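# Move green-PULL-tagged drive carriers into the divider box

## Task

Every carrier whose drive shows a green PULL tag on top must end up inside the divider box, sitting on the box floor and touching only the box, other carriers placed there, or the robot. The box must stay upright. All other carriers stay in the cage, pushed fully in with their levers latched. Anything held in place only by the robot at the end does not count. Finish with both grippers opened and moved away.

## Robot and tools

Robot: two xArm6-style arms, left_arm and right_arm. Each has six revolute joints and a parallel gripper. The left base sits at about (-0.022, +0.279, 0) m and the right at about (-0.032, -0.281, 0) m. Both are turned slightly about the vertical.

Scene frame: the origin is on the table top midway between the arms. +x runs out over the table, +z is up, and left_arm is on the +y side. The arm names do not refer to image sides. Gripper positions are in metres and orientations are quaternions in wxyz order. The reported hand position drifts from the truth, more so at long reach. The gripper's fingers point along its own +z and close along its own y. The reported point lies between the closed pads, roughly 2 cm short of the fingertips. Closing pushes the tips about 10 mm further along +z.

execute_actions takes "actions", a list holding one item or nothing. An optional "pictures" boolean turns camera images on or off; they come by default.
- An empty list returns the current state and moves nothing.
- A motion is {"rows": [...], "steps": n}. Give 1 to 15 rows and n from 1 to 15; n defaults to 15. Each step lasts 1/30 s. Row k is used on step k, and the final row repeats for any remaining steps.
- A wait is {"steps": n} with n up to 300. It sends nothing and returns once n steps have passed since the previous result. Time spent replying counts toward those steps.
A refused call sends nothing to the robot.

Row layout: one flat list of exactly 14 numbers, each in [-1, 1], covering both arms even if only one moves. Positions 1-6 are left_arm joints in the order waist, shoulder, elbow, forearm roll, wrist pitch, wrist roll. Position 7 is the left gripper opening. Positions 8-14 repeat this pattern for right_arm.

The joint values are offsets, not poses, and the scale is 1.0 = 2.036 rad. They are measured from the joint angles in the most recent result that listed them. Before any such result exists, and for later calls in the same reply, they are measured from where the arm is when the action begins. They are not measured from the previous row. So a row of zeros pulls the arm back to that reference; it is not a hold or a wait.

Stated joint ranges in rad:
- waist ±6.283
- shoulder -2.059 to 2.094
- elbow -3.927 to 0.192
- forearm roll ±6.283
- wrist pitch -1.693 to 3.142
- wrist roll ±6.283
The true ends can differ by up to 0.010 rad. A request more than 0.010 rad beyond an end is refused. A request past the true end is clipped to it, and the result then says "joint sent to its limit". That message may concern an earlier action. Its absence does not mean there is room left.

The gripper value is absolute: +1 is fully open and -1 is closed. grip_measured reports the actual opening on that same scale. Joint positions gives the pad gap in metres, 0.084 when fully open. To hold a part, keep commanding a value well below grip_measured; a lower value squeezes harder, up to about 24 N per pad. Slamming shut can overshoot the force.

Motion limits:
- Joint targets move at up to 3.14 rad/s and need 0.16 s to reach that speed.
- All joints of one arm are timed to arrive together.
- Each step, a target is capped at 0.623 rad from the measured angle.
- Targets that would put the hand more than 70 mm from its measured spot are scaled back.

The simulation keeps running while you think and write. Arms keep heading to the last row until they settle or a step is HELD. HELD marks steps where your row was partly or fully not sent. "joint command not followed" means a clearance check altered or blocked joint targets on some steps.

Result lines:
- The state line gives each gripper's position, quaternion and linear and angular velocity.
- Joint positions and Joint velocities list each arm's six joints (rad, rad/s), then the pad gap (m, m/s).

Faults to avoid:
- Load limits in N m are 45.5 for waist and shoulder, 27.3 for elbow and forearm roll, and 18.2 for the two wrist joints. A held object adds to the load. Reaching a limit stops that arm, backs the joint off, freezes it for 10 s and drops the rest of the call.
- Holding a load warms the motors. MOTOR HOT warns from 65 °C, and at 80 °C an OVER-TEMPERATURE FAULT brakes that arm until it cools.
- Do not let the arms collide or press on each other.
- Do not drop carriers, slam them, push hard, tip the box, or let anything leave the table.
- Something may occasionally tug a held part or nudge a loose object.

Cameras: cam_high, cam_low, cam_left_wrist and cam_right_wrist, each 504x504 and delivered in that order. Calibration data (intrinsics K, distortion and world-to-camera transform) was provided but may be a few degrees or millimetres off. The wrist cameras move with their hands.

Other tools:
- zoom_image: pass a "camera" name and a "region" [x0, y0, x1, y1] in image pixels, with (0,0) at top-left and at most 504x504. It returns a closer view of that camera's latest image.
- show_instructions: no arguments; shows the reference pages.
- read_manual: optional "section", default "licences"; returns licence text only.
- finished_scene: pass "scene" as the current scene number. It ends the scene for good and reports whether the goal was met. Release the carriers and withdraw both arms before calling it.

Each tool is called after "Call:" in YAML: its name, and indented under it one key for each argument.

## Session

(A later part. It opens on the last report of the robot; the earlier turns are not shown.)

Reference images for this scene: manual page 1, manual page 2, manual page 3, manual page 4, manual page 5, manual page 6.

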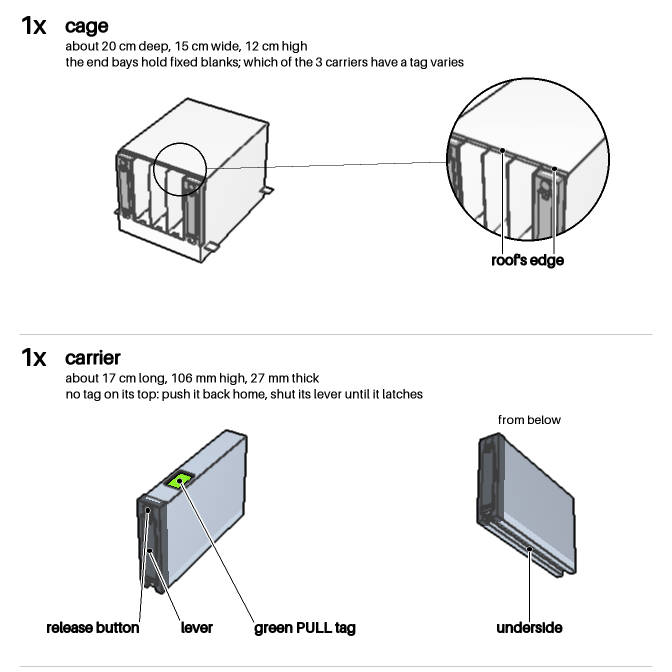

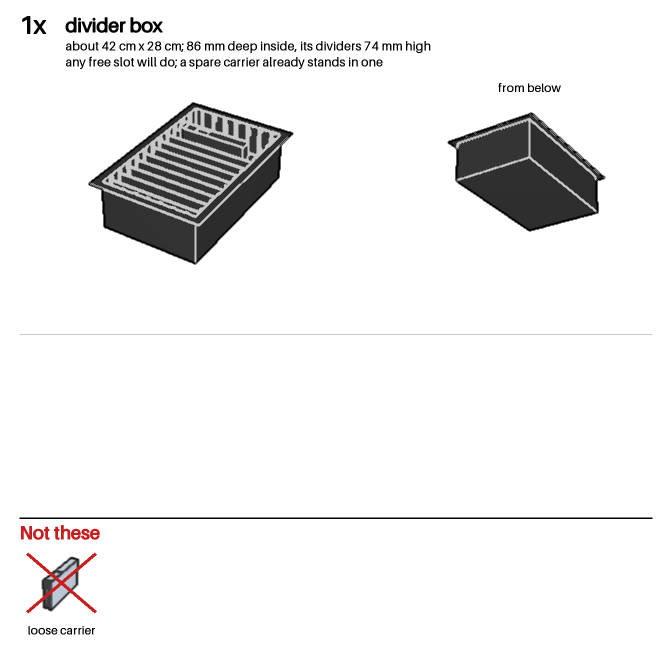

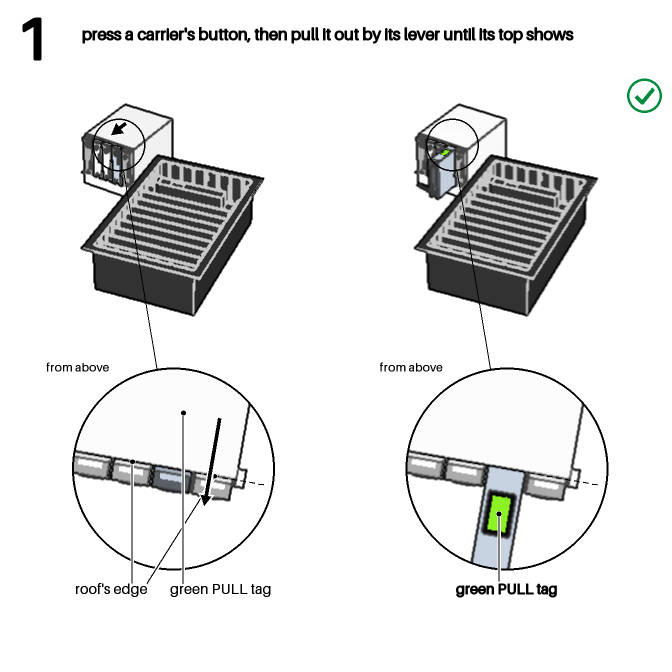

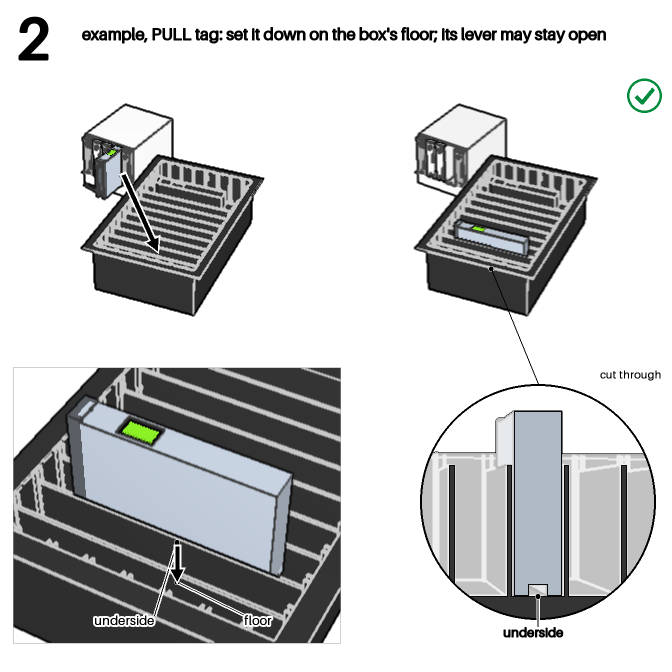

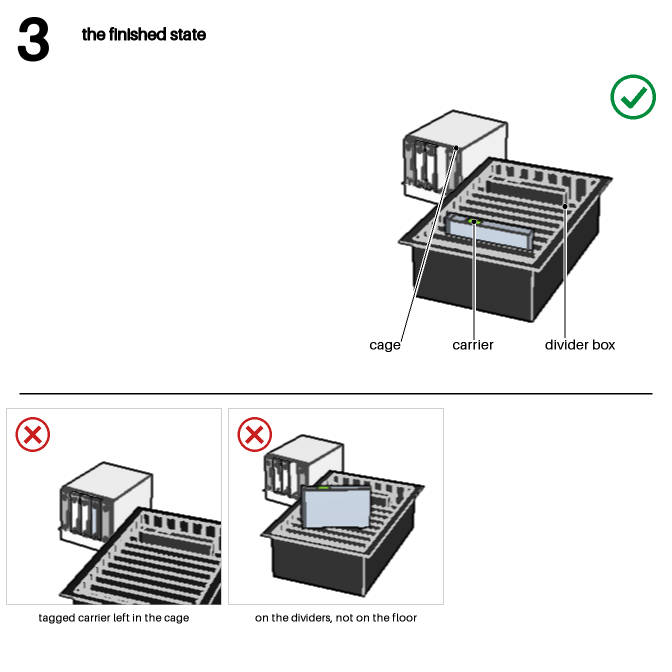

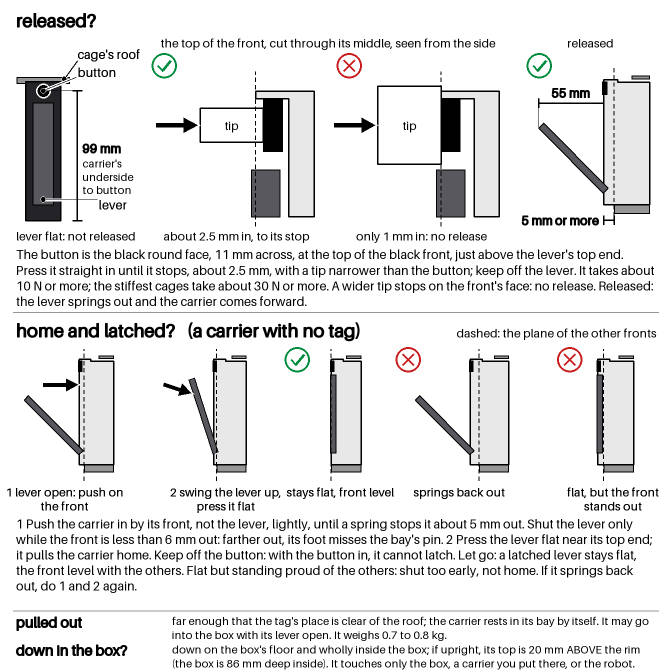

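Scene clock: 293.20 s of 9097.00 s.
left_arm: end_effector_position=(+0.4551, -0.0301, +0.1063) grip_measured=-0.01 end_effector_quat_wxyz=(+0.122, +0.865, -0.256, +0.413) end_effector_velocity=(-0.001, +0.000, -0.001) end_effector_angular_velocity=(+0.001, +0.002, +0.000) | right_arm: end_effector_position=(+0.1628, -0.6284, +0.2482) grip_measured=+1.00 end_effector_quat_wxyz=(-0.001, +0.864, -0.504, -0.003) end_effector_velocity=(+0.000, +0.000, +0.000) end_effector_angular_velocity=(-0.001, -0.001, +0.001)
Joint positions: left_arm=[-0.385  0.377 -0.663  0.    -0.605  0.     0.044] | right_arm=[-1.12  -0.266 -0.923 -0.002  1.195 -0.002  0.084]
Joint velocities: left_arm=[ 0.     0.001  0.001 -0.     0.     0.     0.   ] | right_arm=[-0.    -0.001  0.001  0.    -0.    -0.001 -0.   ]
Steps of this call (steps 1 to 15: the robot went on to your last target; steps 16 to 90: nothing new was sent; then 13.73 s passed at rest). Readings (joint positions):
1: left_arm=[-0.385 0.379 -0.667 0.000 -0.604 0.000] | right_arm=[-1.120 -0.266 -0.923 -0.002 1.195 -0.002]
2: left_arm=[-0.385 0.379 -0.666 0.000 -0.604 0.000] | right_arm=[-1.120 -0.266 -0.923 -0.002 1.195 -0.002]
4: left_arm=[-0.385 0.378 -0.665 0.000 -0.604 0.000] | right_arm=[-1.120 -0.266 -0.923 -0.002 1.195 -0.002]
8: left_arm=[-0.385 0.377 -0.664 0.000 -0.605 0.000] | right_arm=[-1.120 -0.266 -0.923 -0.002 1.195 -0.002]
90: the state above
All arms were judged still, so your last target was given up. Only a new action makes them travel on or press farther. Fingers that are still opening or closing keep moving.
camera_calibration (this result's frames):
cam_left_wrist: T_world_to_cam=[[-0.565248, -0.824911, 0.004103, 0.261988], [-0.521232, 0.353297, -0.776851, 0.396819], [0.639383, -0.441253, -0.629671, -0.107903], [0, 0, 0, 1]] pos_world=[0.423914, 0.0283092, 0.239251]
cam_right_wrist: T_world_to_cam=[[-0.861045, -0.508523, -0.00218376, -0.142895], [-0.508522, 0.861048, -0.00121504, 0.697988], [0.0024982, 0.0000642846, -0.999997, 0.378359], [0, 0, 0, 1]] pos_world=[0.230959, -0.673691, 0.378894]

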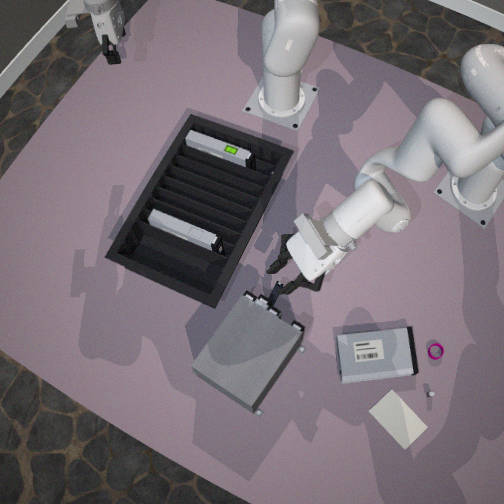

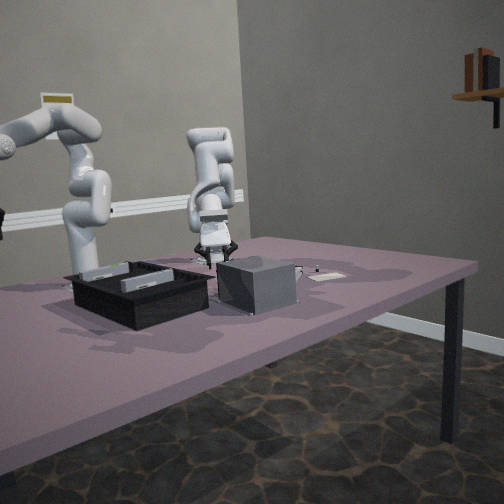

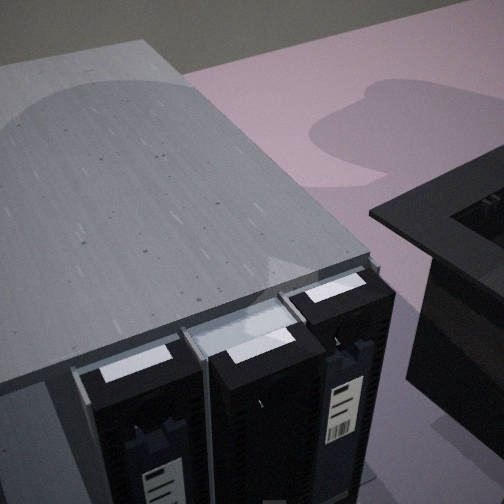

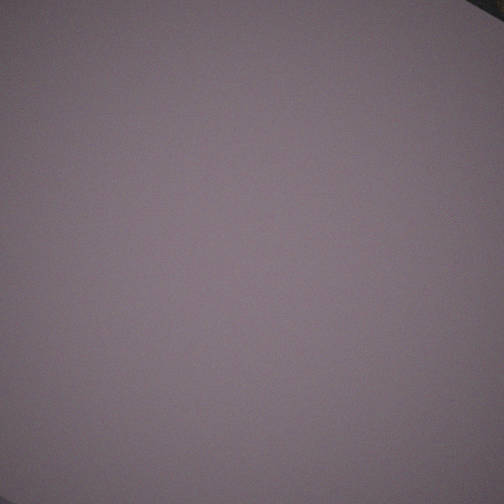

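Call:
execute_actions:
  actions:
    - {"rows":[[0,-0.3055,0.1906,0,0.1105,0,0,0,0,0,0,0,0,1]]}
  pictures: false

Call:
execute_actions:
  actions:
    - {"steps":20}
  pictures: false

Call:
execute_actions:
  actions:
    - {"rows":[[0.0054,0.0712,-0.405,0,0.678,-0.2254,0,0,0,0,0,0,0,1]]}
  pictures: false

Call:
execute_actions:
  actions:
    - {"steps":35}
  pictures: false

Call:
execute_actions:
  actions:
    - {"rows":[[0,0.269,-0.1935,0,0.023,0,0,0,0,0,0,0,0,1]]}
  pictures: false

Call:
execute_actions:
  actions:
    - {"steps":30}

Scene clock: 299.47 s of 9097.00 s.
left_arm: end_effector_position=(+0.3781, +0.0198, +0.1960) grip_measured=-0.01 end_effector_quat_wxyz=(+0.124, +0.863, -0.256, +0.418) end_effector_velocity=(-0.128, +0.084, +0.069) end_effector_angular_velocity=(-0.003, -0.004, +0.001) | right_arm: end_effector_position=(+0.1628, -0.6284, +0.2482) grip_measured=+1.00 end_effector_quat_wxyz=(-0.001, +0.864, -0.504, -0.003) end_effector_velocity=(+0.000, -0.000, +0.000) end_effector_angular_velocity=(-0.000, -0.001, +0.001)
Joint positions: left_arm=[-0.385 -0.181 -0.316  0.    -0.405  0.     0.044] | right_arm=[-1.12  -0.266 -0.923 -0.002  1.195 -0.002  0.084]
Joint velocities: left_arm=[ 0.    -0.796  0.506  0.     0.285 -0.    -0.   ] | right_arm=[ 0.    -0.    -0.001  0.001  0.    -0.001 -0.   ]
Steps of this call (steps 1 to 90: nothing new was sent; then 2.77 s passed at rest; steps 91 to 105: all 15 steps of this action). Readings (joint positions):
91: left_arm=[-0.385 0.377 -0.663 0.000 -0.605 0.000] | right_arm=[-1.120 -0.266 -0.923 -0.002 1.195 -0.002]
92: left_arm=[-0.385 0.374 -0.661 0.000 -0.603 0.000] | right_arm=[-1.120 -0.266 -0.923 -0.002 1.195 -0.002]
94: left_arm=[-0.385 0.337 -0.635 0.000 -0.588 0.000] | right_arm=[-1.120 -0.266 -0.923 -0.002 1.195 -0.002]
98: left_arm=[-0.385 0.139 -0.517 0.000 -0.520 0.000] | right_arm=[-1.120 -0.266 -0.923 -0.002 1.195 -0.002]
105: the state above

Scene clock: 300.13 s of 9097.00 s.
left_arm: end_effector_position=(+0.3676, +0.0266, +0.2005) grip_measured=-0.01 end_effector_quat_wxyz=(+0.123, +0.863, -0.256, +0.417) end_effector_velocity=(+0.000, +0.000, +0.001) end_effector_angular_velocity=(-0.001, -0.002, +0.001) | right_arm: end_effector_position=(+0.1628, -0.6284, +0.2482) grip_measured=+1.00 end_effector_quat_wxyz=(-0.001, +0.864, -0.504, -0.003) end_effector_velocity=(-0.000, +0.000, -0.001) end_effector_angular_velocity=(+0.001, +0.001, +0.001)
Joint positions: left_arm=[-0.385 -0.245 -0.275  0.    -0.38   0.     0.044] | right_arm=[-1.12  -0.266 -0.923 -0.002  1.195 -0.002  0.084]
Joint velocities: left_arm=[ 0.    -0.003  0.     0.    -0.    -0.    -0.   ] | right_arm=[ 0.     0.001  0.001 -0.     0.    -0.001 -0.   ]
Steps of this call (steps 1 to 20: the robot went on to your last target). Readings (joint positions):
1: left_arm=[-0.385 -0.203 -0.302 0.000 -0.397 0.000] | right_arm=[-1.120 -0.266 -0.923 -0.002 1.195 -0.002]
2: left_arm=[-0.385 -0.217 -0.293 0.000 -0.391 0.000] | right_arm=[-1.120 -0.266 -0.923 -0.002 1.195 -0.002]
4: left_arm=[-0.385 -0.231 -0.283 0.000 -0.385 0.000] | right_arm=[-1.120 -0.266 -0.923 -0.002 1.195 -0.002]
8: left_arm=[-0.385 -0.241 -0.277 0.000 -0.381 0.000] | right_arm=[-1.120 -0.266 -0.923 -0.002 1.195 -0.002]
20: the state above

Scene clock: 300.63 s of 9097.00 s.
left_arm: end_effector_position=(+0.4512, -0.0226, +0.2868) grip_measured=-0.01 end_effector_quat_wxyz=(+0.156, +0.922, -0.120, +0.333) end_effector_velocity=(+0.112, -0.059, +0.204) end_effector_angular_velocity=(+0.064, +1.063, +0.572) | right_arm: end_effector_position=(+0.1628, -0.6284, +0.2482) grip_measured=+1.00 end_effector_quat_wxyz=(-0.001, +0.864, -0.504, -0.003) end_effector_velocity=(+0.000, +0.000, -0.001) end_effector_angular_velocity=(+0.002, +0.001, +0.001)
Joint positions: left_arm=[-0.378 -0.147 -0.798  0.     0.192 -0.308  0.044] | right_arm=[-1.12  -0.266 -0.923 -0.002  1.195 -0.002  0.084]
Joint velocities: left_arm=[ 0.018  0.242 -1.536 -0.     2.225 -0.758 -0.   ] | right_arm=[ 0.001  0.002  0.    -0.    -0.    -0.    -0.   ]
Steps of this call (steps 1 to 15: all 15 steps of this action). Readings (joint positions):
1: left_arm=[-0.385 -0.245 -0.275 0.000 -0.380 0.000] | right_arm=[-1.120 -0.266 -0.923 -0.002 1.195 -0.002]
2: left_arm=[-0.385 -0.244 -0.278 0.000 -0.376 -0.003] | right_arm=[-1.120 -0.266 -0.923 -0.002 1.195 -0.002]
4: left_arm=[-0.384 -0.234 -0.314 0.001 -0.334 -0.033] | right_arm=[-1.120 -0.266 -0.923 -0.002 1.195 -0.002]
8: left_arm=[-0.382 -0.196 -0.494 0.000 -0.162 -0.152] | right_arm=[-1.120 -0.266 -0.923 -0.002 1.195 -0.002]
15: the state above

Scene clock: 301.80 s of 9097.00 s.
left_arm: end_effector_position=(+0.3974, +0.0140, +0.2720) grip_measured=-0.01 end_effector_quat_wxyz=(+0.049, +0.994, -0.053, +0.087) end_effector_velocity=(-0.000, +0.000, +0.000) end_effector_angular_velocity=(+0.000, -0.000, -0.001) | right_arm: end_effector_position=(+0.1628, -0.6284, +0.2482) grip_measured=+1.00 end_effector_quat_wxyz=(-0.001, +0.864, -0.504, -0.003) end_effector_velocity=(-0.000, -0.000, +0.000) end_effector_angular_velocity=(-0.001, -0.000, +0.001)
Joint positions: left_arm=[-0.374 -0.1   -1.1    0.     1.    -0.459  0.044] | right_arm=[-1.12  -0.266 -0.923 -0.002  1.195 -0.002  0.084]
Joint velocities: left_arm=[ 0.    -0.001  0.     0.     0.     0.001  0.   ] | right_arm=[-0.    -0.001 -0.    -0.     0.    -0.001 -0.   ]
Steps of this call (steps 1 to 35: the robot went on to your last target). Readings (joint positions):
1: left_arm=[-0.377 -0.139 -0.850 0.000 0.271 -0.334] | right_arm=[-1.120 -0.266 -0.923 -0.002 1.195 -0.002]
2: left_arm=[-0.377 -0.131 -0.901 0.000 0.355 -0.358] | right_arm=[-1.120 -0.266 -0.923 -0.002 1.195 -0.002]
4: left_arm=[-0.376 -0.119 -0.987 0.000 0.530 -0.400] | right_arm=[-1.120 -0.266 -0.923 -0.002 1.195 -0.002]
8: left_arm=[-0.375 -0.105 -1.072 0.000 0.842 -0.444] | right_arm=[-1.120 -0.266 -0.923 -0.002 1.195 -0.002]
35: the state above

Scene clock: 302.30 s of 9097.00 s.
left_arm: end_effector_position=(+0.4626, -0.0273, +0.1625) grip_measured=-0.01 end_effector_quat_wxyz=(+0.005, +0.999, -0.053, +0.010) end_effector_velocity=(+0.068, -0.043, -0.260) end_effector_angular_velocity=(+0.199, +0.313, -0.000) | right_arm: end_effector_position=(+0.1628, -0.6284, +0.2482) grip_measured=+1.00 end_effector_quat_wxyz=(-0.001, +0.864, -0.504, -0.003) end_effector_velocity=(-0.000, +0.000, +0.001) end_effector_angular_velocity=(-0.000, -0.002, -0.001)
Joint positions: left_arm=[-0.374  0.381 -1.443  0.     1.041 -0.459  0.044] | right_arm=[-1.12  -0.266 -0.923 -0.002  1.195 -0.002  0.084]
Joint velocities: left_arm=[-0.     0.829 -0.529  0.     0.071  0.    -0.   ] | right_arm=[-0.001 -0.002  0.     0.001  0.    -0.    -0.   ]
Steps of this call (steps 1 to 15: all 15 steps of this action). Readings (joint positions):
1: left_arm=[-0.374 -0.100 -1.100 0.000 1.000 -0.459] | right_arm=[-1.120 -0.266 -0.923 -0.002 1.195 -0.002]
2: left_arm=[-0.374 -0.097 -1.102 0.000 1.001 -0.459] | right_arm=[-1.120 -0.266 -0.923 -0.002 1.195 -0.002]
4: left_arm=[-0.374 -0.060 -1.133 0.000 1.004 -0.459] | right_arm=[-1.120 -0.266 -0.923 -0.002 1.195 -0.002]
8: left_arm=[-0.374 0.117 -1.256 0.000 1.018 -0.459] | right_arm=[-1.120 -0.266 -0.923 -0.002 1.195 -0.002]
15: the state above

Scene clock: 303.30 s of 9097.00 s.
left_arm: end_effector_position=(+0.4699, -0.0319, +0.1442) grip_measured=-0.01 end_effector_quat_wxyz=(-0.000, +0.999, -0.053, -0.000) end_effector_velocity=(-0.000, +0.000, -0.001) end_effector_angular_velocity=(+0.001, +0.002, +0.000) | right_arm: end_effector_position=(+0.1628, -0.6284, +0.2482) grip_measured=+1.00 end_effector_quat_wxyz=(-0.001, +0.864, -0.504, -0.003) end_effector_velocity=(+0.000, -0.000, +0.000) end_effector_angular_velocity=(-0.002, +0.001, +0.003)
Joint positions: left_arm=[-0.374  0.448 -1.494  0.     1.047 -0.459  0.044] | right_arm=[-1.12  -0.266 -0.923 -0.002  1.195 -0.002  0.084]
Joint velocities: left_arm=[ 0.     0.002  0.     0.     0.    -0.     0.   ] | right_arm=[ 0.001 -0.    -0.    -0.002 -0.    -0.001  0.   ]
Steps of this call (steps 1 to 30: the robot went on to your last target). Readings (joint positions):
1: left_arm=[-0.374 0.404 -1.458 0.000 1.043 -0.459] | right_arm=[-1.120 -0.266 -0.923 -0.002 1.195 -0.002]
2: left_arm=[-0.374 0.420 -1.467 0.000 1.044 -0.459] | right_arm=[-1.120 -0.266 -0.923 -0.002 1.195 -0.002]
4: left_arm=[-0.374 0.436 -1.481 0.000 1.046 -0.459] | right_arm=[-1.120 -0.266 -0.923 -0.002 1.195 -0.002]
8: left_arm=[-0.374 0.443 -1.493 0.000 1.046 -0.459] | right_arm=[-1.120 -0.266 -0.923 -0.002 1.195 -0.002]
30: the state above
All arms were judged still, so your last target was given up. Only a new action makes them travel on or press farther. Fingers that are still opening or closing keep moving.
camera_calibration (this result's frames):
cam_left_wrist: T_world_to_cam=[[-0.117776, -0.992808, 0.0214537, 0.0505946], [-0.993028, 0.117853, 0.0023628, 0.536463], [-0.00487419, -0.0210258, -0.999767, 0.275208], [0, 0, 0, 1]] pos_world=[0.540023, -0.00720653, 0.272791]
cam_right_wrist: T_world_to_cam=[[-0.861045, -0.508523, -0.00218391, -0.142894], [-0.508522, 0.861048, -0.00121474, 0.697988], [0.00249818, 0.0000646177, -0.999997, 0.378359], [0, 0, 0, 1]] pos_world=[0.230959, -0.673691, 0.378894]

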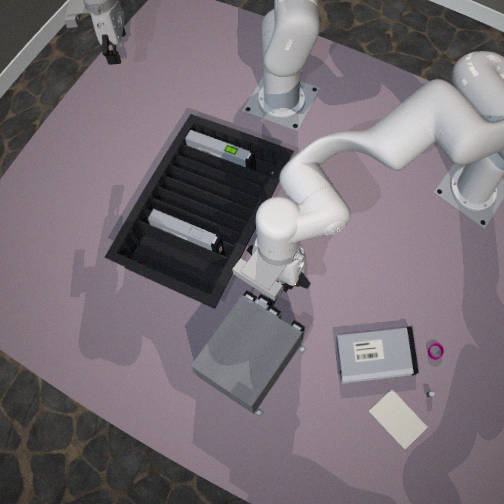

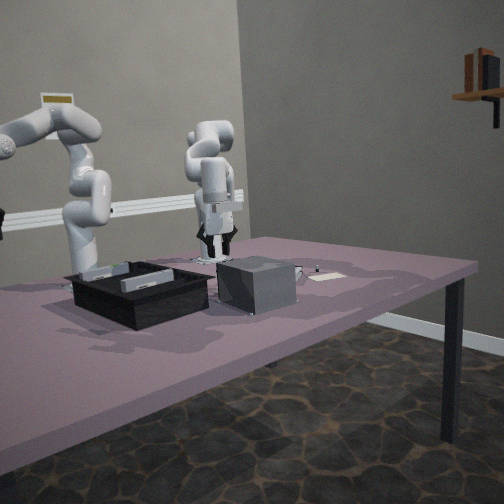

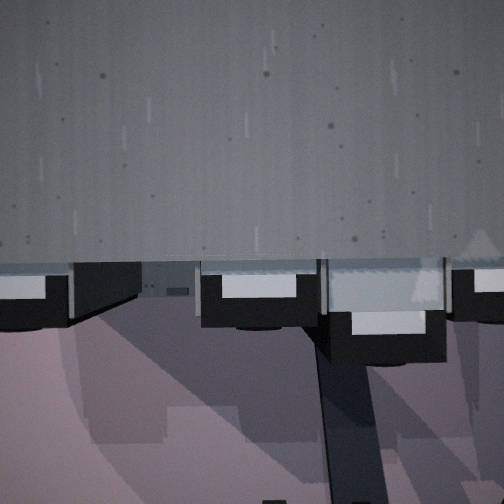

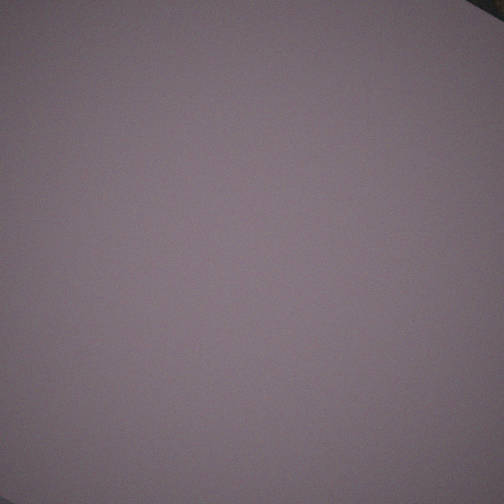

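Call:
execute_actions:
  actions:
    - {"rows":[[0,0.052,0.0305,0,-0.083,0,0,0,0,0,0,0,0,1]]}
  pictures: false

Call:
execute_actions:
  actions:
    - {"steps":12}
  pictures: false

Call:
execute_actions:
  actions:
    - {"rows":[[0,0,0,0,0,0,-1,0,0,0,0,0,0,1]]}
  pictures: false

Call:
execute_actions:
  actions:
    - {"steps":12}
  pictures: false

Call:
execute_actions:
  actions:
    - {"rows":[[-0.0032,-0.0108,0.0174,0,-0.0066,-0.0032,-1,0,0,0,0,0,0,1],[-0.0032,-0.0108,0.0174,0,-0.0066,-0.0032,-1,0,0,0,0,0,0,1],[-0.0064,-0.0216,0.0349,0,-0.0133,-0.0064,-1,0,0,0,0,0,0,1],[-0.0064,-0.0216,0.0349,0,-0.0133,-0.0064,-1,0,0,0,0,0,0,1],[-0.0096,-0.0324,0.0523,0,-0.0199,-0.0096,-1,0,0,0,0,0,0,1],[-0.0096,-0.0324,0.0523,0,-0.0199,-0.0096,-1,0,0,0,0,0,0,1],[-0.0128,-0.0432,0.0697,0,-0.0265,-0.0128,-1,0,0,0,0,0,0,1],[-0.0128,-0.0432,0.0697,0,-0.0265,-0.0128,-1,0,0,0,0,0,0,1],[-0.0163,-0.0537,0.0858,0,-0.0321,-0.0163,-1,0,0,0,0,0,0,1],[-0.0163,-0.0537,0.0858,0,-0.0321,-0.0163,-1,0,0,0,0,0,0,1],[-0.0198,-0.0641,0.1019,0,-0.0378,-0.0198,-1,0,0,0,0,0,0,1],[-0.0198,-0.0641,0.1019,0,-0.0378,-0.0198,-1,0,0,0,0,0,0,1],[-0.0234,-0.0746,0.118,0,-0.0434,-0.0234,-1,0,0,0,0,0,0,1],[-0.0234,-0.0746,0.118,0,-0.0434,-0.0234,-1,0,0,0,0,0,0,1],[-0.0269,-0.085,0.134,0,-0.049,-0.0269,-1,0,0,0,0,0,0,1]]}
  pictures: false

Call:
execute_actions:
  actions:
    - {"steps":20}

Scene clock: 317.40 s of 9097.00 s.
left_arm: end_effector_position=(+0.4727, -0.0337, +0.0732) grip_measured=-0.01 end_effector_quat_wxyz=(+0.001, +0.999, -0.053, +0.002) end_effector_velocity=(-0.000, +0.000, -0.007) end_effector_angular_velocity=(-0.002, -0.003, -0.000) | right_arm: end_effector_position=(+0.1628, -0.6284, +0.2482) grip_measured=+1.00 end_effector_quat_wxyz=(-0.001, +0.864, -0.504, -0.003) end_effector_velocity=(-0.000, -0.000, -0.001) end_effector_angular_velocity=(+0.001, +0.001, +0.000)
Joint positions: left_arm=[-0.374  0.551 -1.435  0.     0.88  -0.459  0.044] | right_arm=[-1.12  -0.266 -0.923 -0.002  1.195 -0.002  0.084]
Joint velocities: left_arm=[ 0.     0.009  0.011  0.    -0.023  0.    -0.   ] | right_arm=[-0.001  0.001  0.    -0.001  0.    -0.001 -0.   ]
Steps of this call (steps 1 to 90: nothing new was sent; then 10.60 s passed at rest; steps 91 to 105: all 15 steps of this action). Readings (joint positions):
91: left_arm=[-0.374 0.448 -1.494 0.000 1.047 -0.459] | right_arm=[-1.120 -0.266 -0.923 -0.002 1.195 -0.002]
92: left_arm=[-0.374 0.449 -1.493 0.000 1.043 -0.459] | right_arm=[-1.120 -0.266 -0.923 -0.002 1.195 -0.002]
94: left_arm=[-0.374 0.468 -1.485 0.000 1.003 -0.459] | right_arm=[-1.120 -0.266 -0.923 -0.002 1.195 -0.002]
98: left_arm=[-0.374 0.540 -1.435 0.000 0.911 -0.459] | right_arm=[-1.120 -0.266 -0.923 -0.002 1.195 -0.002]
105: the state above

Scene clock: 317.80 s of 9097.00 s.
left_arm: end_effector_position=(+0.4715, -0.0329, +0.0705) grip_measured=-0.01 end_effector_quat_wxyz=(-0.000, +0.999, -0.053, +0.000) end_effector_velocity=(-0.000, +0.000, -0.001) end_effector_angular_velocity=(+0.001, +0.001, +0.001) | right_arm: end_effector_position=(+0.1628, -0.6284, +0.2482) grip_measured=+1.00 end_effector_quat_wxyz=(-0.001, +0.864, -0.504, -0.003) end_effector_velocity=(-0.000, +0.000, -0.001) end_effector_angular_velocity=(+0.002, +0.001, -0.001)
Joint positions: left_arm=[-0.374  0.553 -1.432  0.     0.878 -0.459  0.044] | right_arm=[-1.12  -0.266 -0.923 -0.002  1.195 -0.002  0.084]
Joint velocities: left_arm=[-0.     0.001  0.001  0.    -0.    -0.001  0.   ] | right_arm=[-0.     0.002  0.001  0.    -0.     0.001  0.   ]
Steps of this call (steps 1 to 12: the robot went on to your last target). Readings (joint positions):
1: left_arm=[-0.374 0.551 -1.434 0.000 0.879 -0.459] | right_arm=[-1.120 -0.266 -0.923 -0.002 1.195 -0.002]
2: left_arm=[-0.374 0.552 -1.434 0.000 0.879 -0.459] | right_arm=[-1.120 -0.266 -0.923 -0.002 1.195 -0.002]
4: left_arm=[-0.374 0.553 -1.432 0.000 0.878 -0.459] | right_arm=[-1.120 -0.266 -0.923 -0.002 1.195 -0.002]
8: left_arm=[-0.374 0.553 -1.432 0.000 0.878 -0.459] | right_arm=[-1.120 -0.266 -0.923 -0.002 1.195 -0.002]
12: the state above

Scene clock: 318.30 s of 9097.00 s.
left_arm: end_effector_position=(+0.4715, -0.0329, +0.0704) grip_measured=-0.64 end_effector_quat_wxyz=(-0.000, +0.999, -0.053, +0.000) end_effector_velocity=(-0.000, +0.000, -0.001) end_effector_angular_velocity=(+0.001, +0.002, -0.001) | right_arm: end_effector_position=(+0.1628, -0.6284, +0.2482) grip_measured=+1.00 end_effector_quat_wxyz=(-0.001, +0.864, -0.504, -0.003) end_effector_velocity=(-0.001, -0.000, +0.001) end_effector_angular_velocity=(-0.002, +0.000, -0.002)
Joint positions: left_arm=[-0.374  0.553 -1.432  0.     0.878 -0.459  0.016] | right_arm=[-1.12  -0.266 -0.923 -0.002  1.195 -0.002  0.084]
Joint velocities: left_arm=[-0.     0.002 -0.     0.    -0.     0.001  0.   ] | right_arm=[-0.001 -0.002  0.001 -0.001  0.     0.001 -0.   ]
Steps of this call (steps 1 to 15: all 15 steps of this action). Readings (joint positions):
1: left_arm=[-0.374 0.553 -1.432 0.000 0.878 -0.459] | right_arm=[-1.120 -0.266 -0.923 -0.002 1.195 -0.002]
2: left_arm=[-0.374 0.553 -1.432 0.000 0.878 -0.459] | right_arm=[-1.120 -0.266 -0.923 -0.002 1.195 -0.002]
4: left_arm=[-0.374 0.553 -1.432 0.000 0.878 -0.459] | right_arm=[-1.120 -0.266 -0.923 -0.002 1.195 -0.002]
8: left_arm=[-0.374 0.553 -1.432 0.000 0.878 -0.459] | right_arm=[-1.120 -0.266 -0.923 -0.002 1.195 -0.002]
15: the state above

Scene clock: 318.70 s of 9097.00 s.
left_arm: end_effector_position=(+0.4715, -0.0329, +0.0704) grip_measured=-0.64 end_effector_quat_wxyz=(-0.000, +0.999, -0.053, +0.000) end_effector_velocity=(+0.000, +0.000, +0.000) end_effector_angular_velocity=(-0.000, -0.000, +0.001) | right_arm: end_effector_position=(+0.1628, -0.6284, +0.2482) grip_measured=+1.00 end_effector_quat_wxyz=(-0.001, +0.864, -0.504, -0.003) end_effector_velocity=(-0.000, -0.000, +0.000) end_effector_angular_velocity=(-0.000, -0.001, -0.000)
Joint positions: left_arm=[-0.374  0.553 -1.432  0.     0.878 -0.459  0.016] | right_arm=[-1.12  -0.266 -0.923 -0.002  1.195 -0.002  0.084]
Joint velocities: left_arm=[ 0.    -0.     0.     0.    -0.    -0.001 -0.   ] | right_arm=[-0.001 -0.    -0.     0.001  0.    -0.002  0.   ]
Steps of this call (steps 1 to 12: the robot went on to your last target). Readings (joint positions):
1: left_arm=[-0.374 0.553 -1.432 0.000 0.878 -0.459] | right_arm=[-1.120 -0.266 -0.923 -0.002 1.195 -0.002]
2: left_arm=[-0.374 0.553 -1.432 0.000 0.878 -0.459] | right_arm=[-1.120 -0.266 -0.923 -0.002 1.195 -0.002]
4: left_arm=[-0.374 0.553 -1.432 0.000 0.878 -0.459] | right_arm=[-1.120 -0.266 -0.923 -0.002 1.195 -0.002]
8: left_arm=[-0.374 0.553 -1.432 0.000 0.878 -0.459] | right_arm=[-1.120 -0.266 -0.923 -0.002 1.195 -0.002]
12: the state above

Scene clock: 319.20 s of 9097.00 s.
left_arm: end_effector_position=(+0.4270, -0.0288, +0.0703) grip_measured=-0.64 end_effector_quat_wxyz=(-0.000, +0.999, -0.053, +0.000) end_effector_velocity=(-0.121, +0.013, -0.000) end_effector_angular_velocity=(+0.004, +0.006, -0.004) | right_arm: end_effector_position=(+0.1628, -0.6284, +0.2482) grip_measured=+1.00 end_effector_quat_wxyz=(-0.001, +0.864, -0.504, -0.003) end_effector_velocity=(-0.000, -0.000, -0.001) end_effector_angular_velocity=(+0.001, +0.001, +0.000)
Joint positions: left_arm=[-0.411  0.433 -1.24   0.     0.807 -0.496  0.016] | right_arm=[-1.12  -0.266 -0.923 -0.002  1.195 -0.002  0.084]
Joint velocities: left_arm=[-0.107 -0.313  0.487 -0.    -0.167 -0.102 -0.   ] | right_arm=[-0.     0.001  0.001 -0.001 -0.    -0.    -0.   ]
Steps of this call (steps 1 to 15: all 15 steps of this action). Readings (joint positions):
1: left_arm=[-0.374 0.553 -1.432 0.000 0.878 -0.459] | right_arm=[-1.120 -0.266 -0.923 -0.002 1.195 -0.002]
2: left_arm=[-0.374 0.552 -1.429 0.000 0.876 -0.459] | right_arm=[-1.120 -0.266 -0.923 -0.002 1.195 -0.002]
4: left_arm=[-0.377 0.542 -1.413 0.001 0.870 -0.462] | right_arm=[-1.120 -0.266 -0.923 -0.002 1.195 -0.002]
8: left_arm=[-0.388 0.507 -1.356 0.001 0.849 -0.472] | right_arm=[-1.120 -0.266 -0.923 -0.002 1.195 -0.002]
15: the state above

Scene clock: 319.87 s of 9097.00 s.
left_arm: end_effector_position=(+0.4071, -0.0263, +0.0703) grip_measured=-0.64 end_effector_quat_wxyz=(-0.000, +0.999, -0.053, +0.000) end_effector_velocity=(-0.000, +0.000, +0.000) end_effector_angular_velocity=(-0.000, -0.000, +0.000) | right_arm: end_effector_position=(+0.1628, -0.6284, +0.2482) grip_measured=+1.00 end_effector_quat_wxyz=(-0.001, +0.864, -0.504, -0.003) end_effector_velocity=(-0.000, -0.000, +0.001) end_effector_angular_velocity=(-0.002, -0.001, -0.001)
Joint positions: left_arm=[-0.429  0.381 -1.159  0.     0.778 -0.513  0.016] | right_arm=[-1.12  -0.266 -0.923 -0.002  1.195 -0.002  0.084]
Joint velocities: left_arm=[-0.    -0.002  0.002 -0.    -0.    -0.001  0.   ] | right_arm=[-0.001 -0.001 -0.001  0.001 -0.    -0.    -0.   ]
Steps of this call (steps 1 to 20: the robot went on to your last target). Readings (joint positions):
1: left_arm=[-0.415 0.422 -1.223 0.000 0.801 -0.499] | right_arm=[-1.120 -0.266 -0.923 -0.002 1.195 -0.002]
2: left_arm=[-0.419 0.412 -1.207 0.000 0.795 -0.503] | right_arm=[-1.120 -0.266 -0.923 -0.002 1.195 -0.002]
4: left_arm=[-0.424 0.395 -1.182 0.000 0.787 -0.508] | right_arm=[-1.120 -0.266 -0.923 -0.002 1.195 -0.002]
8: left_arm=[-0.428 0.384 -1.164 0.000 0.780 -0.512] | right_arm=[-1.120 -0.266 -0.923 -0.002 1.195 -0.002]
20: the state above
camera_calibration (this result's frames):
cam_left_wrist: T_world_to_cam=[[-0.11781, -0.992792, 0.0220099, 0.0503662], [-0.993028, 0.117868, 0.00136586, 0.473661], [-0.00395027, -0.0216955, -0.999757, 0.200822], [0, 0, 0, 1]] pos_world=[0.477086, -0.0014693, 0.199017]
cam_right_wrist: T_world_to_cam=[[-0.861045, -0.508523, -0.00218382, -0.142894], [-0.508522, 0.861048, -0.00121478, 0.697988], [0.00249812, 0.0000645351, -0.999997, 0.378359], [0, 0, 0, 1]] pos_world=[0.230959, -0.673691, 0.378894]

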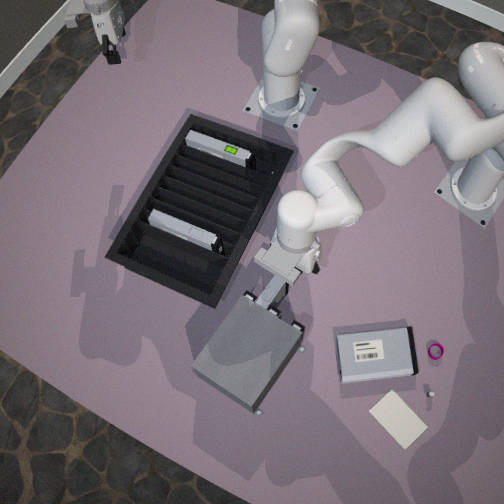

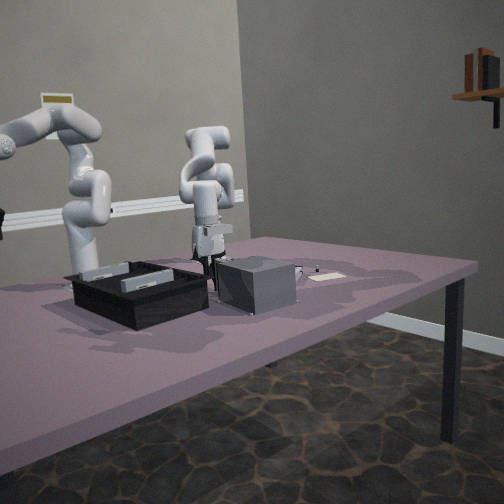

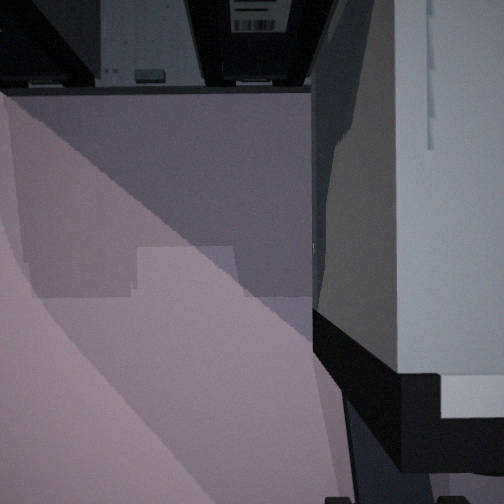

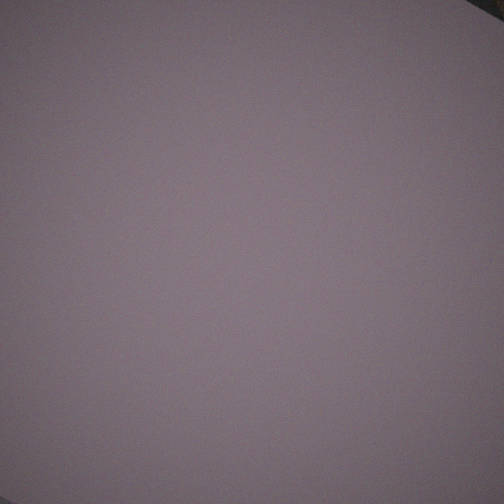

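Call:
execute_actions:
  actions:
    - {"rows":[[0.0035,0.0104,-0.016,0,0.0056,0.0035,-1,0,0,0,0,0,0,1],[0.0035,0.0104,-0.016,0,0.0056,0.0035,-1,0,0,0,0,0,0,1],[0.0071,0.0209,-0.0321,0,0.0112,0.0071,-1,0,0,0,0,0,0,1],[0.0071,0.0209,-0.0321,0,0.0112,0.0071,-1,0,0,0,0,0,0,1],[0.0106,0.0313,-0.0482,0,0.0169,0.0106,-1,0,0,0,0,0,0,1],[0.0106,0.0313,-0.0482,0,0.0169,0.0106,-1,0,0,0,0,0,0,1],[0.0141,0.0418,-0.0643,0,0.0225,0.0141,-1,0,0,0,0,0,0,1],[0.0141,0.0418,-0.0643,0,0.0225,0.0141,-1,0,0,0,0,0,0,1],[0.0173,0.0526,-0.0817,0,0.0291,0.0173,-1,0,0,0,0,0,0,1],[0.0205,0.0634,-0.0991,0,0.0357,0.0205,-1,0,0,0,0,0,0,1],[0.0205,0.0634,-0.0991,0,0.0357,0.0205,-1,0,0,0,0,0,0,1],[0.0237,0.0742,-0.1166,0,0.0424,0.0237,-1,0,0,0,0,0,0,1],[0.0237,0.0742,-0.1166,0,0.0424,0.0237,-1,0,0,0,0,0,0,1],[0.0269,0.085,-0.134,0,0.049,0.0269,-1,0,0,0,0,0,0,1],[0.0292,0.093,-0.1475,0,0.0545,0.0292,-1,0,0,0,0,0,0,1]]}
  pictures: false

Call:
execute_actions:
  actions:
    - {"steps":25}
  pictures: false

Call:
execute_actions:
  actions:
    - {"rows":[[0,0,0,0,0,0,0,0,0,0,0,0,0,1]]}
  pictures: false

Call:
execute_actions:
  actions:
    - {"rows":[[0,-0.052,-0.0305,0,0.083,0,0,0,0,0,0,0,0,1]]}
  pictures: false

Call:
execute_actions:
  actions:
    - {"steps":10}

Scene clock: 334.60 s of 9097.00 s.
left_arm: end_effector_position=(+0.4549, -0.0316, +0.0705) grip_measured=-0.64 end_effector_quat_wxyz=(-0.000, +0.999, -0.053, +0.000) end_effector_velocity=(+0.133, -0.012, +0.001) end_effector_angular_velocity=(+0.001, +0.002, -0.000) | right_arm: end_effector_position=(+0.1628, -0.6284, +0.2482) grip_measured=+1.00 end_effector_quat_wxyz=(-0.001, +0.864, -0.504, -0.003) end_effector_velocity=(+0.000, +0.000, +0.000) end_effector_angular_velocity=(-0.001, -0.000, +0.001)
Joint positions: left_arm=[-0.388  0.507 -1.357  0.     0.85  -0.473  0.016] | right_arm=[-1.12  -0.266 -0.923 -0.002  1.195 -0.002  0.084]
Joint velocities: left_arm=[ 0.11   0.365 -0.587 -0.     0.225  0.11   0.   ] | right_arm=[ 0.001 -0.    -0.001 -0.     0.    -0.001  0.   ]
Steps of this call (steps 1 to 15: the robot went on to your last target; steps 16 to 90: nothing new was sent; then 11.23 s passed at rest; steps 91 to 105: all 15 steps of this action). Readings (joint positions):
91: left_arm=[-0.429 0.380 -1.159 0.000 0.778 -0.513] | right_arm=[-1.120 -0.266 -0.923 -0.002 1.195 -0.002]
92: left_arm=[-0.429 0.382 -1.161 0.000 0.780 -0.513] | right_arm=[-1.120 -0.266 -0.923 -0.002 1.195 -0.002]
94: left_arm=[-0.426 0.391 -1.176 0.000 0.786 -0.509] | right_arm=[-1.120 -0.266 -0.923 -0.002 1.195 -0.002]
98: left_arm=[-0.414 0.426 -1.229 0.000 0.803 -0.498] | right_arm=[-1.120 -0.266 -0.923 -0.002 1.195 -0.002]
105: the state above

Scene clock: 335.43 s of 9097.00 s.
left_arm: end_effector_position=(+0.4775, -0.0335, +0.0711) grip_measured=-0.64 end_effector_quat_wxyz=(+0.000, +0.999, -0.053, +0.000) end_effector_velocity=(+0.002, -0.000, +0.001) end_effector_angular_velocity=(-0.003, -0.005, +0.002) | right_arm: end_effector_position=(+0.1628, -0.6284, +0.2482) grip_measured=+1.00 end_effector_quat_wxyz=(-0.001, +0.864, -0.504, -0.003) end_effector_velocity=(-0.000, +0.000, -0.000) end_effector_angular_velocity=(+0.000, -0.000, +0.001)
Joint positions: left_arm=[-0.37   0.569 -1.46   0.     0.889 -0.454  0.016] | right_arm=[-1.12  -0.266 -0.923 -0.002  1.195 -0.002  0.084]
Joint velocities: left_arm=[ 0.002  0.001 -0.002  0.001 -0.005 -0.     0.   ] | right_arm=[-0.    -0.     0.001  0.    -0.    -0.001 -0.   ]
Steps of this call (steps 1 to 25: the robot went on to your last target). Readings (joint positions):
1: left_arm=[-0.384 0.520 -1.378 0.000 0.858 -0.469] | right_arm=[-1.120 -0.266 -0.923 -0.002 1.195 -0.002]
2: left_arm=[-0.380 0.532 -1.398 0.000 0.865 -0.465] | right_arm=[-1.120 -0.266 -0.923 -0.002 1.195 -0.002]
4: left_arm=[-0.374 0.552 -1.430 0.000 0.877 -0.459] | right_arm=[-1.120 -0.266 -0.923 -0.002 1.195 -0.002]
8: left_arm=[-0.370 0.566 -1.453 0.000 0.887 -0.455] | right_arm=[-1.120 -0.266 -0.923 -0.002 1.195 -0.002]
25: the state above

Scene clock: 335.93 s of 9097.00 s.
left_arm: end_effector_position=(+0.4777, -0.0335, +0.0711) grip_measured=-0.01 end_effector_quat_wxyz=(+0.000, +0.999, -0.053, +0.001) end_effector_velocity=(-0.001, +0.000, +0.000) end_effector_angular_velocity=(+0.001, +0.003, -0.001) | right_arm: end_effector_position=(+0.1628, -0.6284, +0.2482) grip_measured=+1.00 end_effector_quat_wxyz=(-0.001, +0.864, -0.504, -0.003) end_effector_velocity=(+0.000, -0.000, -0.000) end_effector_angular_velocity=(+0.000, +0.000, -0.000)
Joint positions: left_arm=[-0.369  0.57  -1.46   0.     0.889 -0.454  0.044] | right_arm=[-1.12  -0.266 -0.923 -0.002  1.195 -0.002  0.084]
Joint velocities: left_arm=[-0.001 -0.001  0.001 -0.     0.004  0.     0.   ] | right_arm=[-0.     0.001 -0.    -0.    -0.     0.    -0.   ]
Steps of this call (steps 1 to 15: all 15 steps of this action). Readings (joint positions):
1: left_arm=[-0.369 0.569 -1.460 0.000 0.889 -0.454] | right_arm=[-1.120 -0.266 -0.923 -0.002 1.195 -0.002]
2: left_arm=[-0.369 0.570 -1.460 0.001 0.887 -0.454] | right_arm=[-1.120 -0.266 -0.923 -0.002 1.195 -0.002]
4: left_arm=[-0.368 0.571 -1.461 0.001 0.886 -0.454] | right_arm=[-1.120 -0.266 -0.923 -0.002 1.195 -0.002]
8: left_arm=[-0.369 0.570 -1.461 0.001 0.887 -0.454] | right_arm=[-1.120 -0.266 -0.923 -0.002 1.195 -0.002]
15: the state above

Scene clock: 336.43 s of 9097.00 s.
left_arm: end_effector_position=(+0.4748, -0.0317, +0.1425) grip_measured=-0.01 end_effector_quat_wxyz=(-0.001, +0.999, -0.053, -0.002) end_effector_velocity=(-0.001, +0.000, +0.008) end_effector_angular_velocity=(+0.002, +0.003, +0.002) | right_arm: end_effector_position=(+0.1628, -0.6284, +0.2482) grip_measured=+1.00 end_effector_quat_wxyz=(-0.001, +0.864, -0.504, -0.003) end_effector_velocity=(+0.000, +0.000, +0.001) end_effector_angular_velocity=(-0.001, -0.001, +0.002)
Joint positions: left_arm=[-0.369  0.467 -1.518  0.     1.056 -0.454  0.044] | right_arm=[-1.12  -0.266 -0.923 -0.002  1.195 -0.002  0.084]
Joint velocities: left_arm=[-0.    -0.008 -0.011  0.     0.023 -0.002  0.   ] | right_arm=[ 0.001 -0.002  0.    -0.     0.    -0.001  0.   ]
Steps of this call (steps 1 to 15: all 15 steps of this action). Readings (joint positions):
1: left_arm=[-0.369 0.569 -1.460 0.000 0.889 -0.454] | right_arm=[-1.120 -0.266 -0.923 -0.002 1.195 -0.002]
2: left_arm=[-0.369 0.568 -1.460 0.000 0.893 -0.454] | right_arm=[-1.120 -0.266 -0.923 -0.002 1.195 -0.002]
4: left_arm=[-0.369 0.549 -1.468 0.000 0.933 -0.454] | right_arm=[-1.120 -0.266 -0.923 -0.002 1.195 -0.002]
8: left_arm=[-0.369 0.478 -1.518 0.000 1.025 -0.454] | right_arm=[-1.120 -0.266 -0.923 -0.002 1.195 -0.002]
15: the state above

Scene clock: 336.77 s of 9097.00 s.
left_arm: end_effector_position=(+0.4758, -0.0323, +0.1454) grip_measured=-0.01 end_effector_quat_wxyz=(-0.000, +0.999, -0.053, -0.000) end_effector_velocity=(+0.000, -0.000, +0.002) end_effector_angular_velocity=(-0.001, -0.002, -0.000) | right_arm: end_effector_position=(+0.1628, -0.6284, +0.2482) grip_measured=+1.00 end_effector_quat_wxyz=(-0.001, +0.864, -0.504, -0.003) end_effector_velocity=(-0.000, -0.000, +0.000) end_effector_angular_velocity=(+0.000, -0.000, -0.001)
Joint positions: left_arm=[-0.369  0.464 -1.522  0.     1.058 -0.454  0.044] | right_arm=[-1.12  -0.266 -0.923 -0.002  1.195 -0.002  0.084]
Joint velocities: left_arm=[ 0.    -0.002 -0.001 -0.     0.001  0.001  0.   ] | right_arm=[-0.001 -0.    -0.     0.     0.     0.    -0.   ]
Steps of this call (steps 1 to 10: the robot went on to your last target). Readings (joint positions):
1: left_arm=[-0.369 0.466 -1.519 0.000 1.057 -0.454] | right_arm=[-1.120 -0.266 -0.923 -0.002 1.195 -0.002]
2: left_arm=[-0.369 0.466 -1.520 0.000 1.057 -0.454] | right_arm=[-1.120 -0.266 -0.923 -0.002 1.195 -0.002]
4: left_arm=[-0.369 0.465 -1.521 0.000 1.058 -0.454] | right_arm=[-1.120 -0.266 -0.923 -0.002 1.195 -0.002]
8: left_arm=[-0.369 0.464 -1.522 0.000 1.058 -0.454] | right_arm=[-1.120 -0.266 -0.923 -0.002 1.195 -0.002]
10: the state above
camera_calibration (this result's frames):
cam_left_wrist: T_world_to_cam=[[-0.117677, -0.992814, 0.0217167, 0.0508381], [-0.993043, 0.117742, 0.00171546, 0.542413], [-0.0042601, -0.0213637, -0.999763, 0.276107], [0, 0, 0, 1]] pos_world=[0.545798, -0.00749331, 0.274007]
cam_right_wrist: T_world_to_cam=[[-0.861045, -0.508524, -0.00218367, -0.142895], [-0.508522, 0.861048, -0.00121491, 0.697988], [0.00249806, 0.0000643508, -0.999997, 0.378359], [0, 0, 0, 1]] pos_world=[0.230959, -0.673691, 0.378894]

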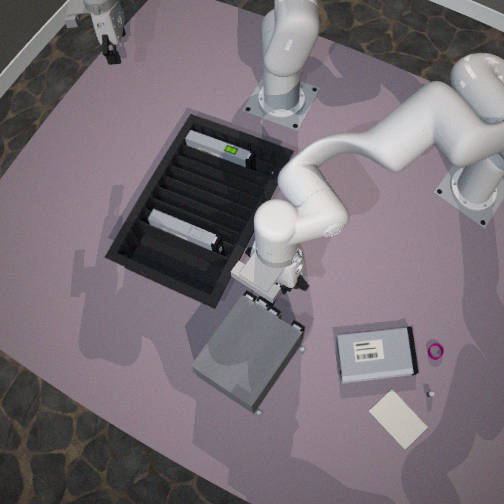

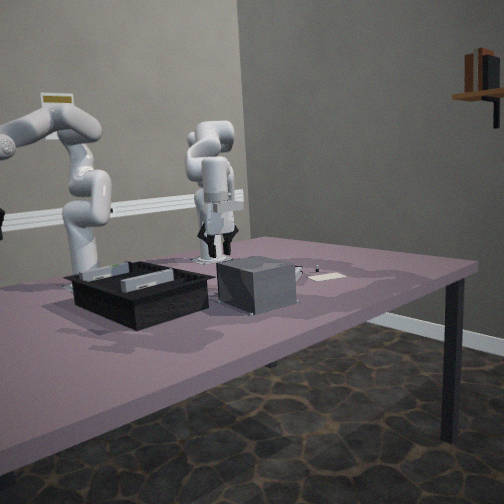

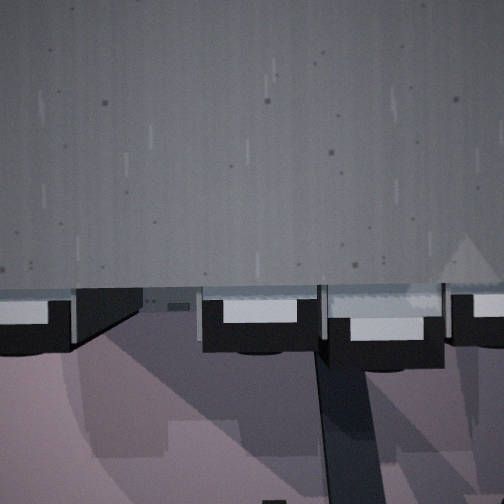

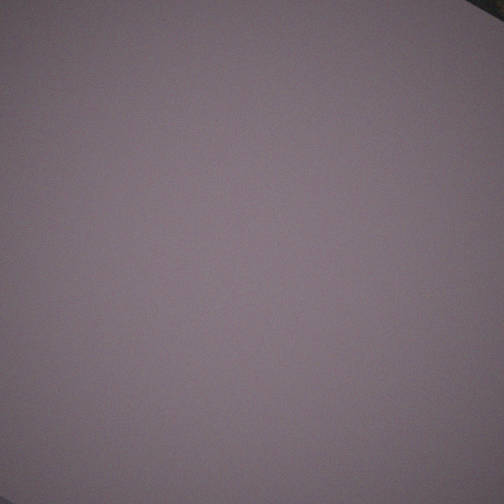

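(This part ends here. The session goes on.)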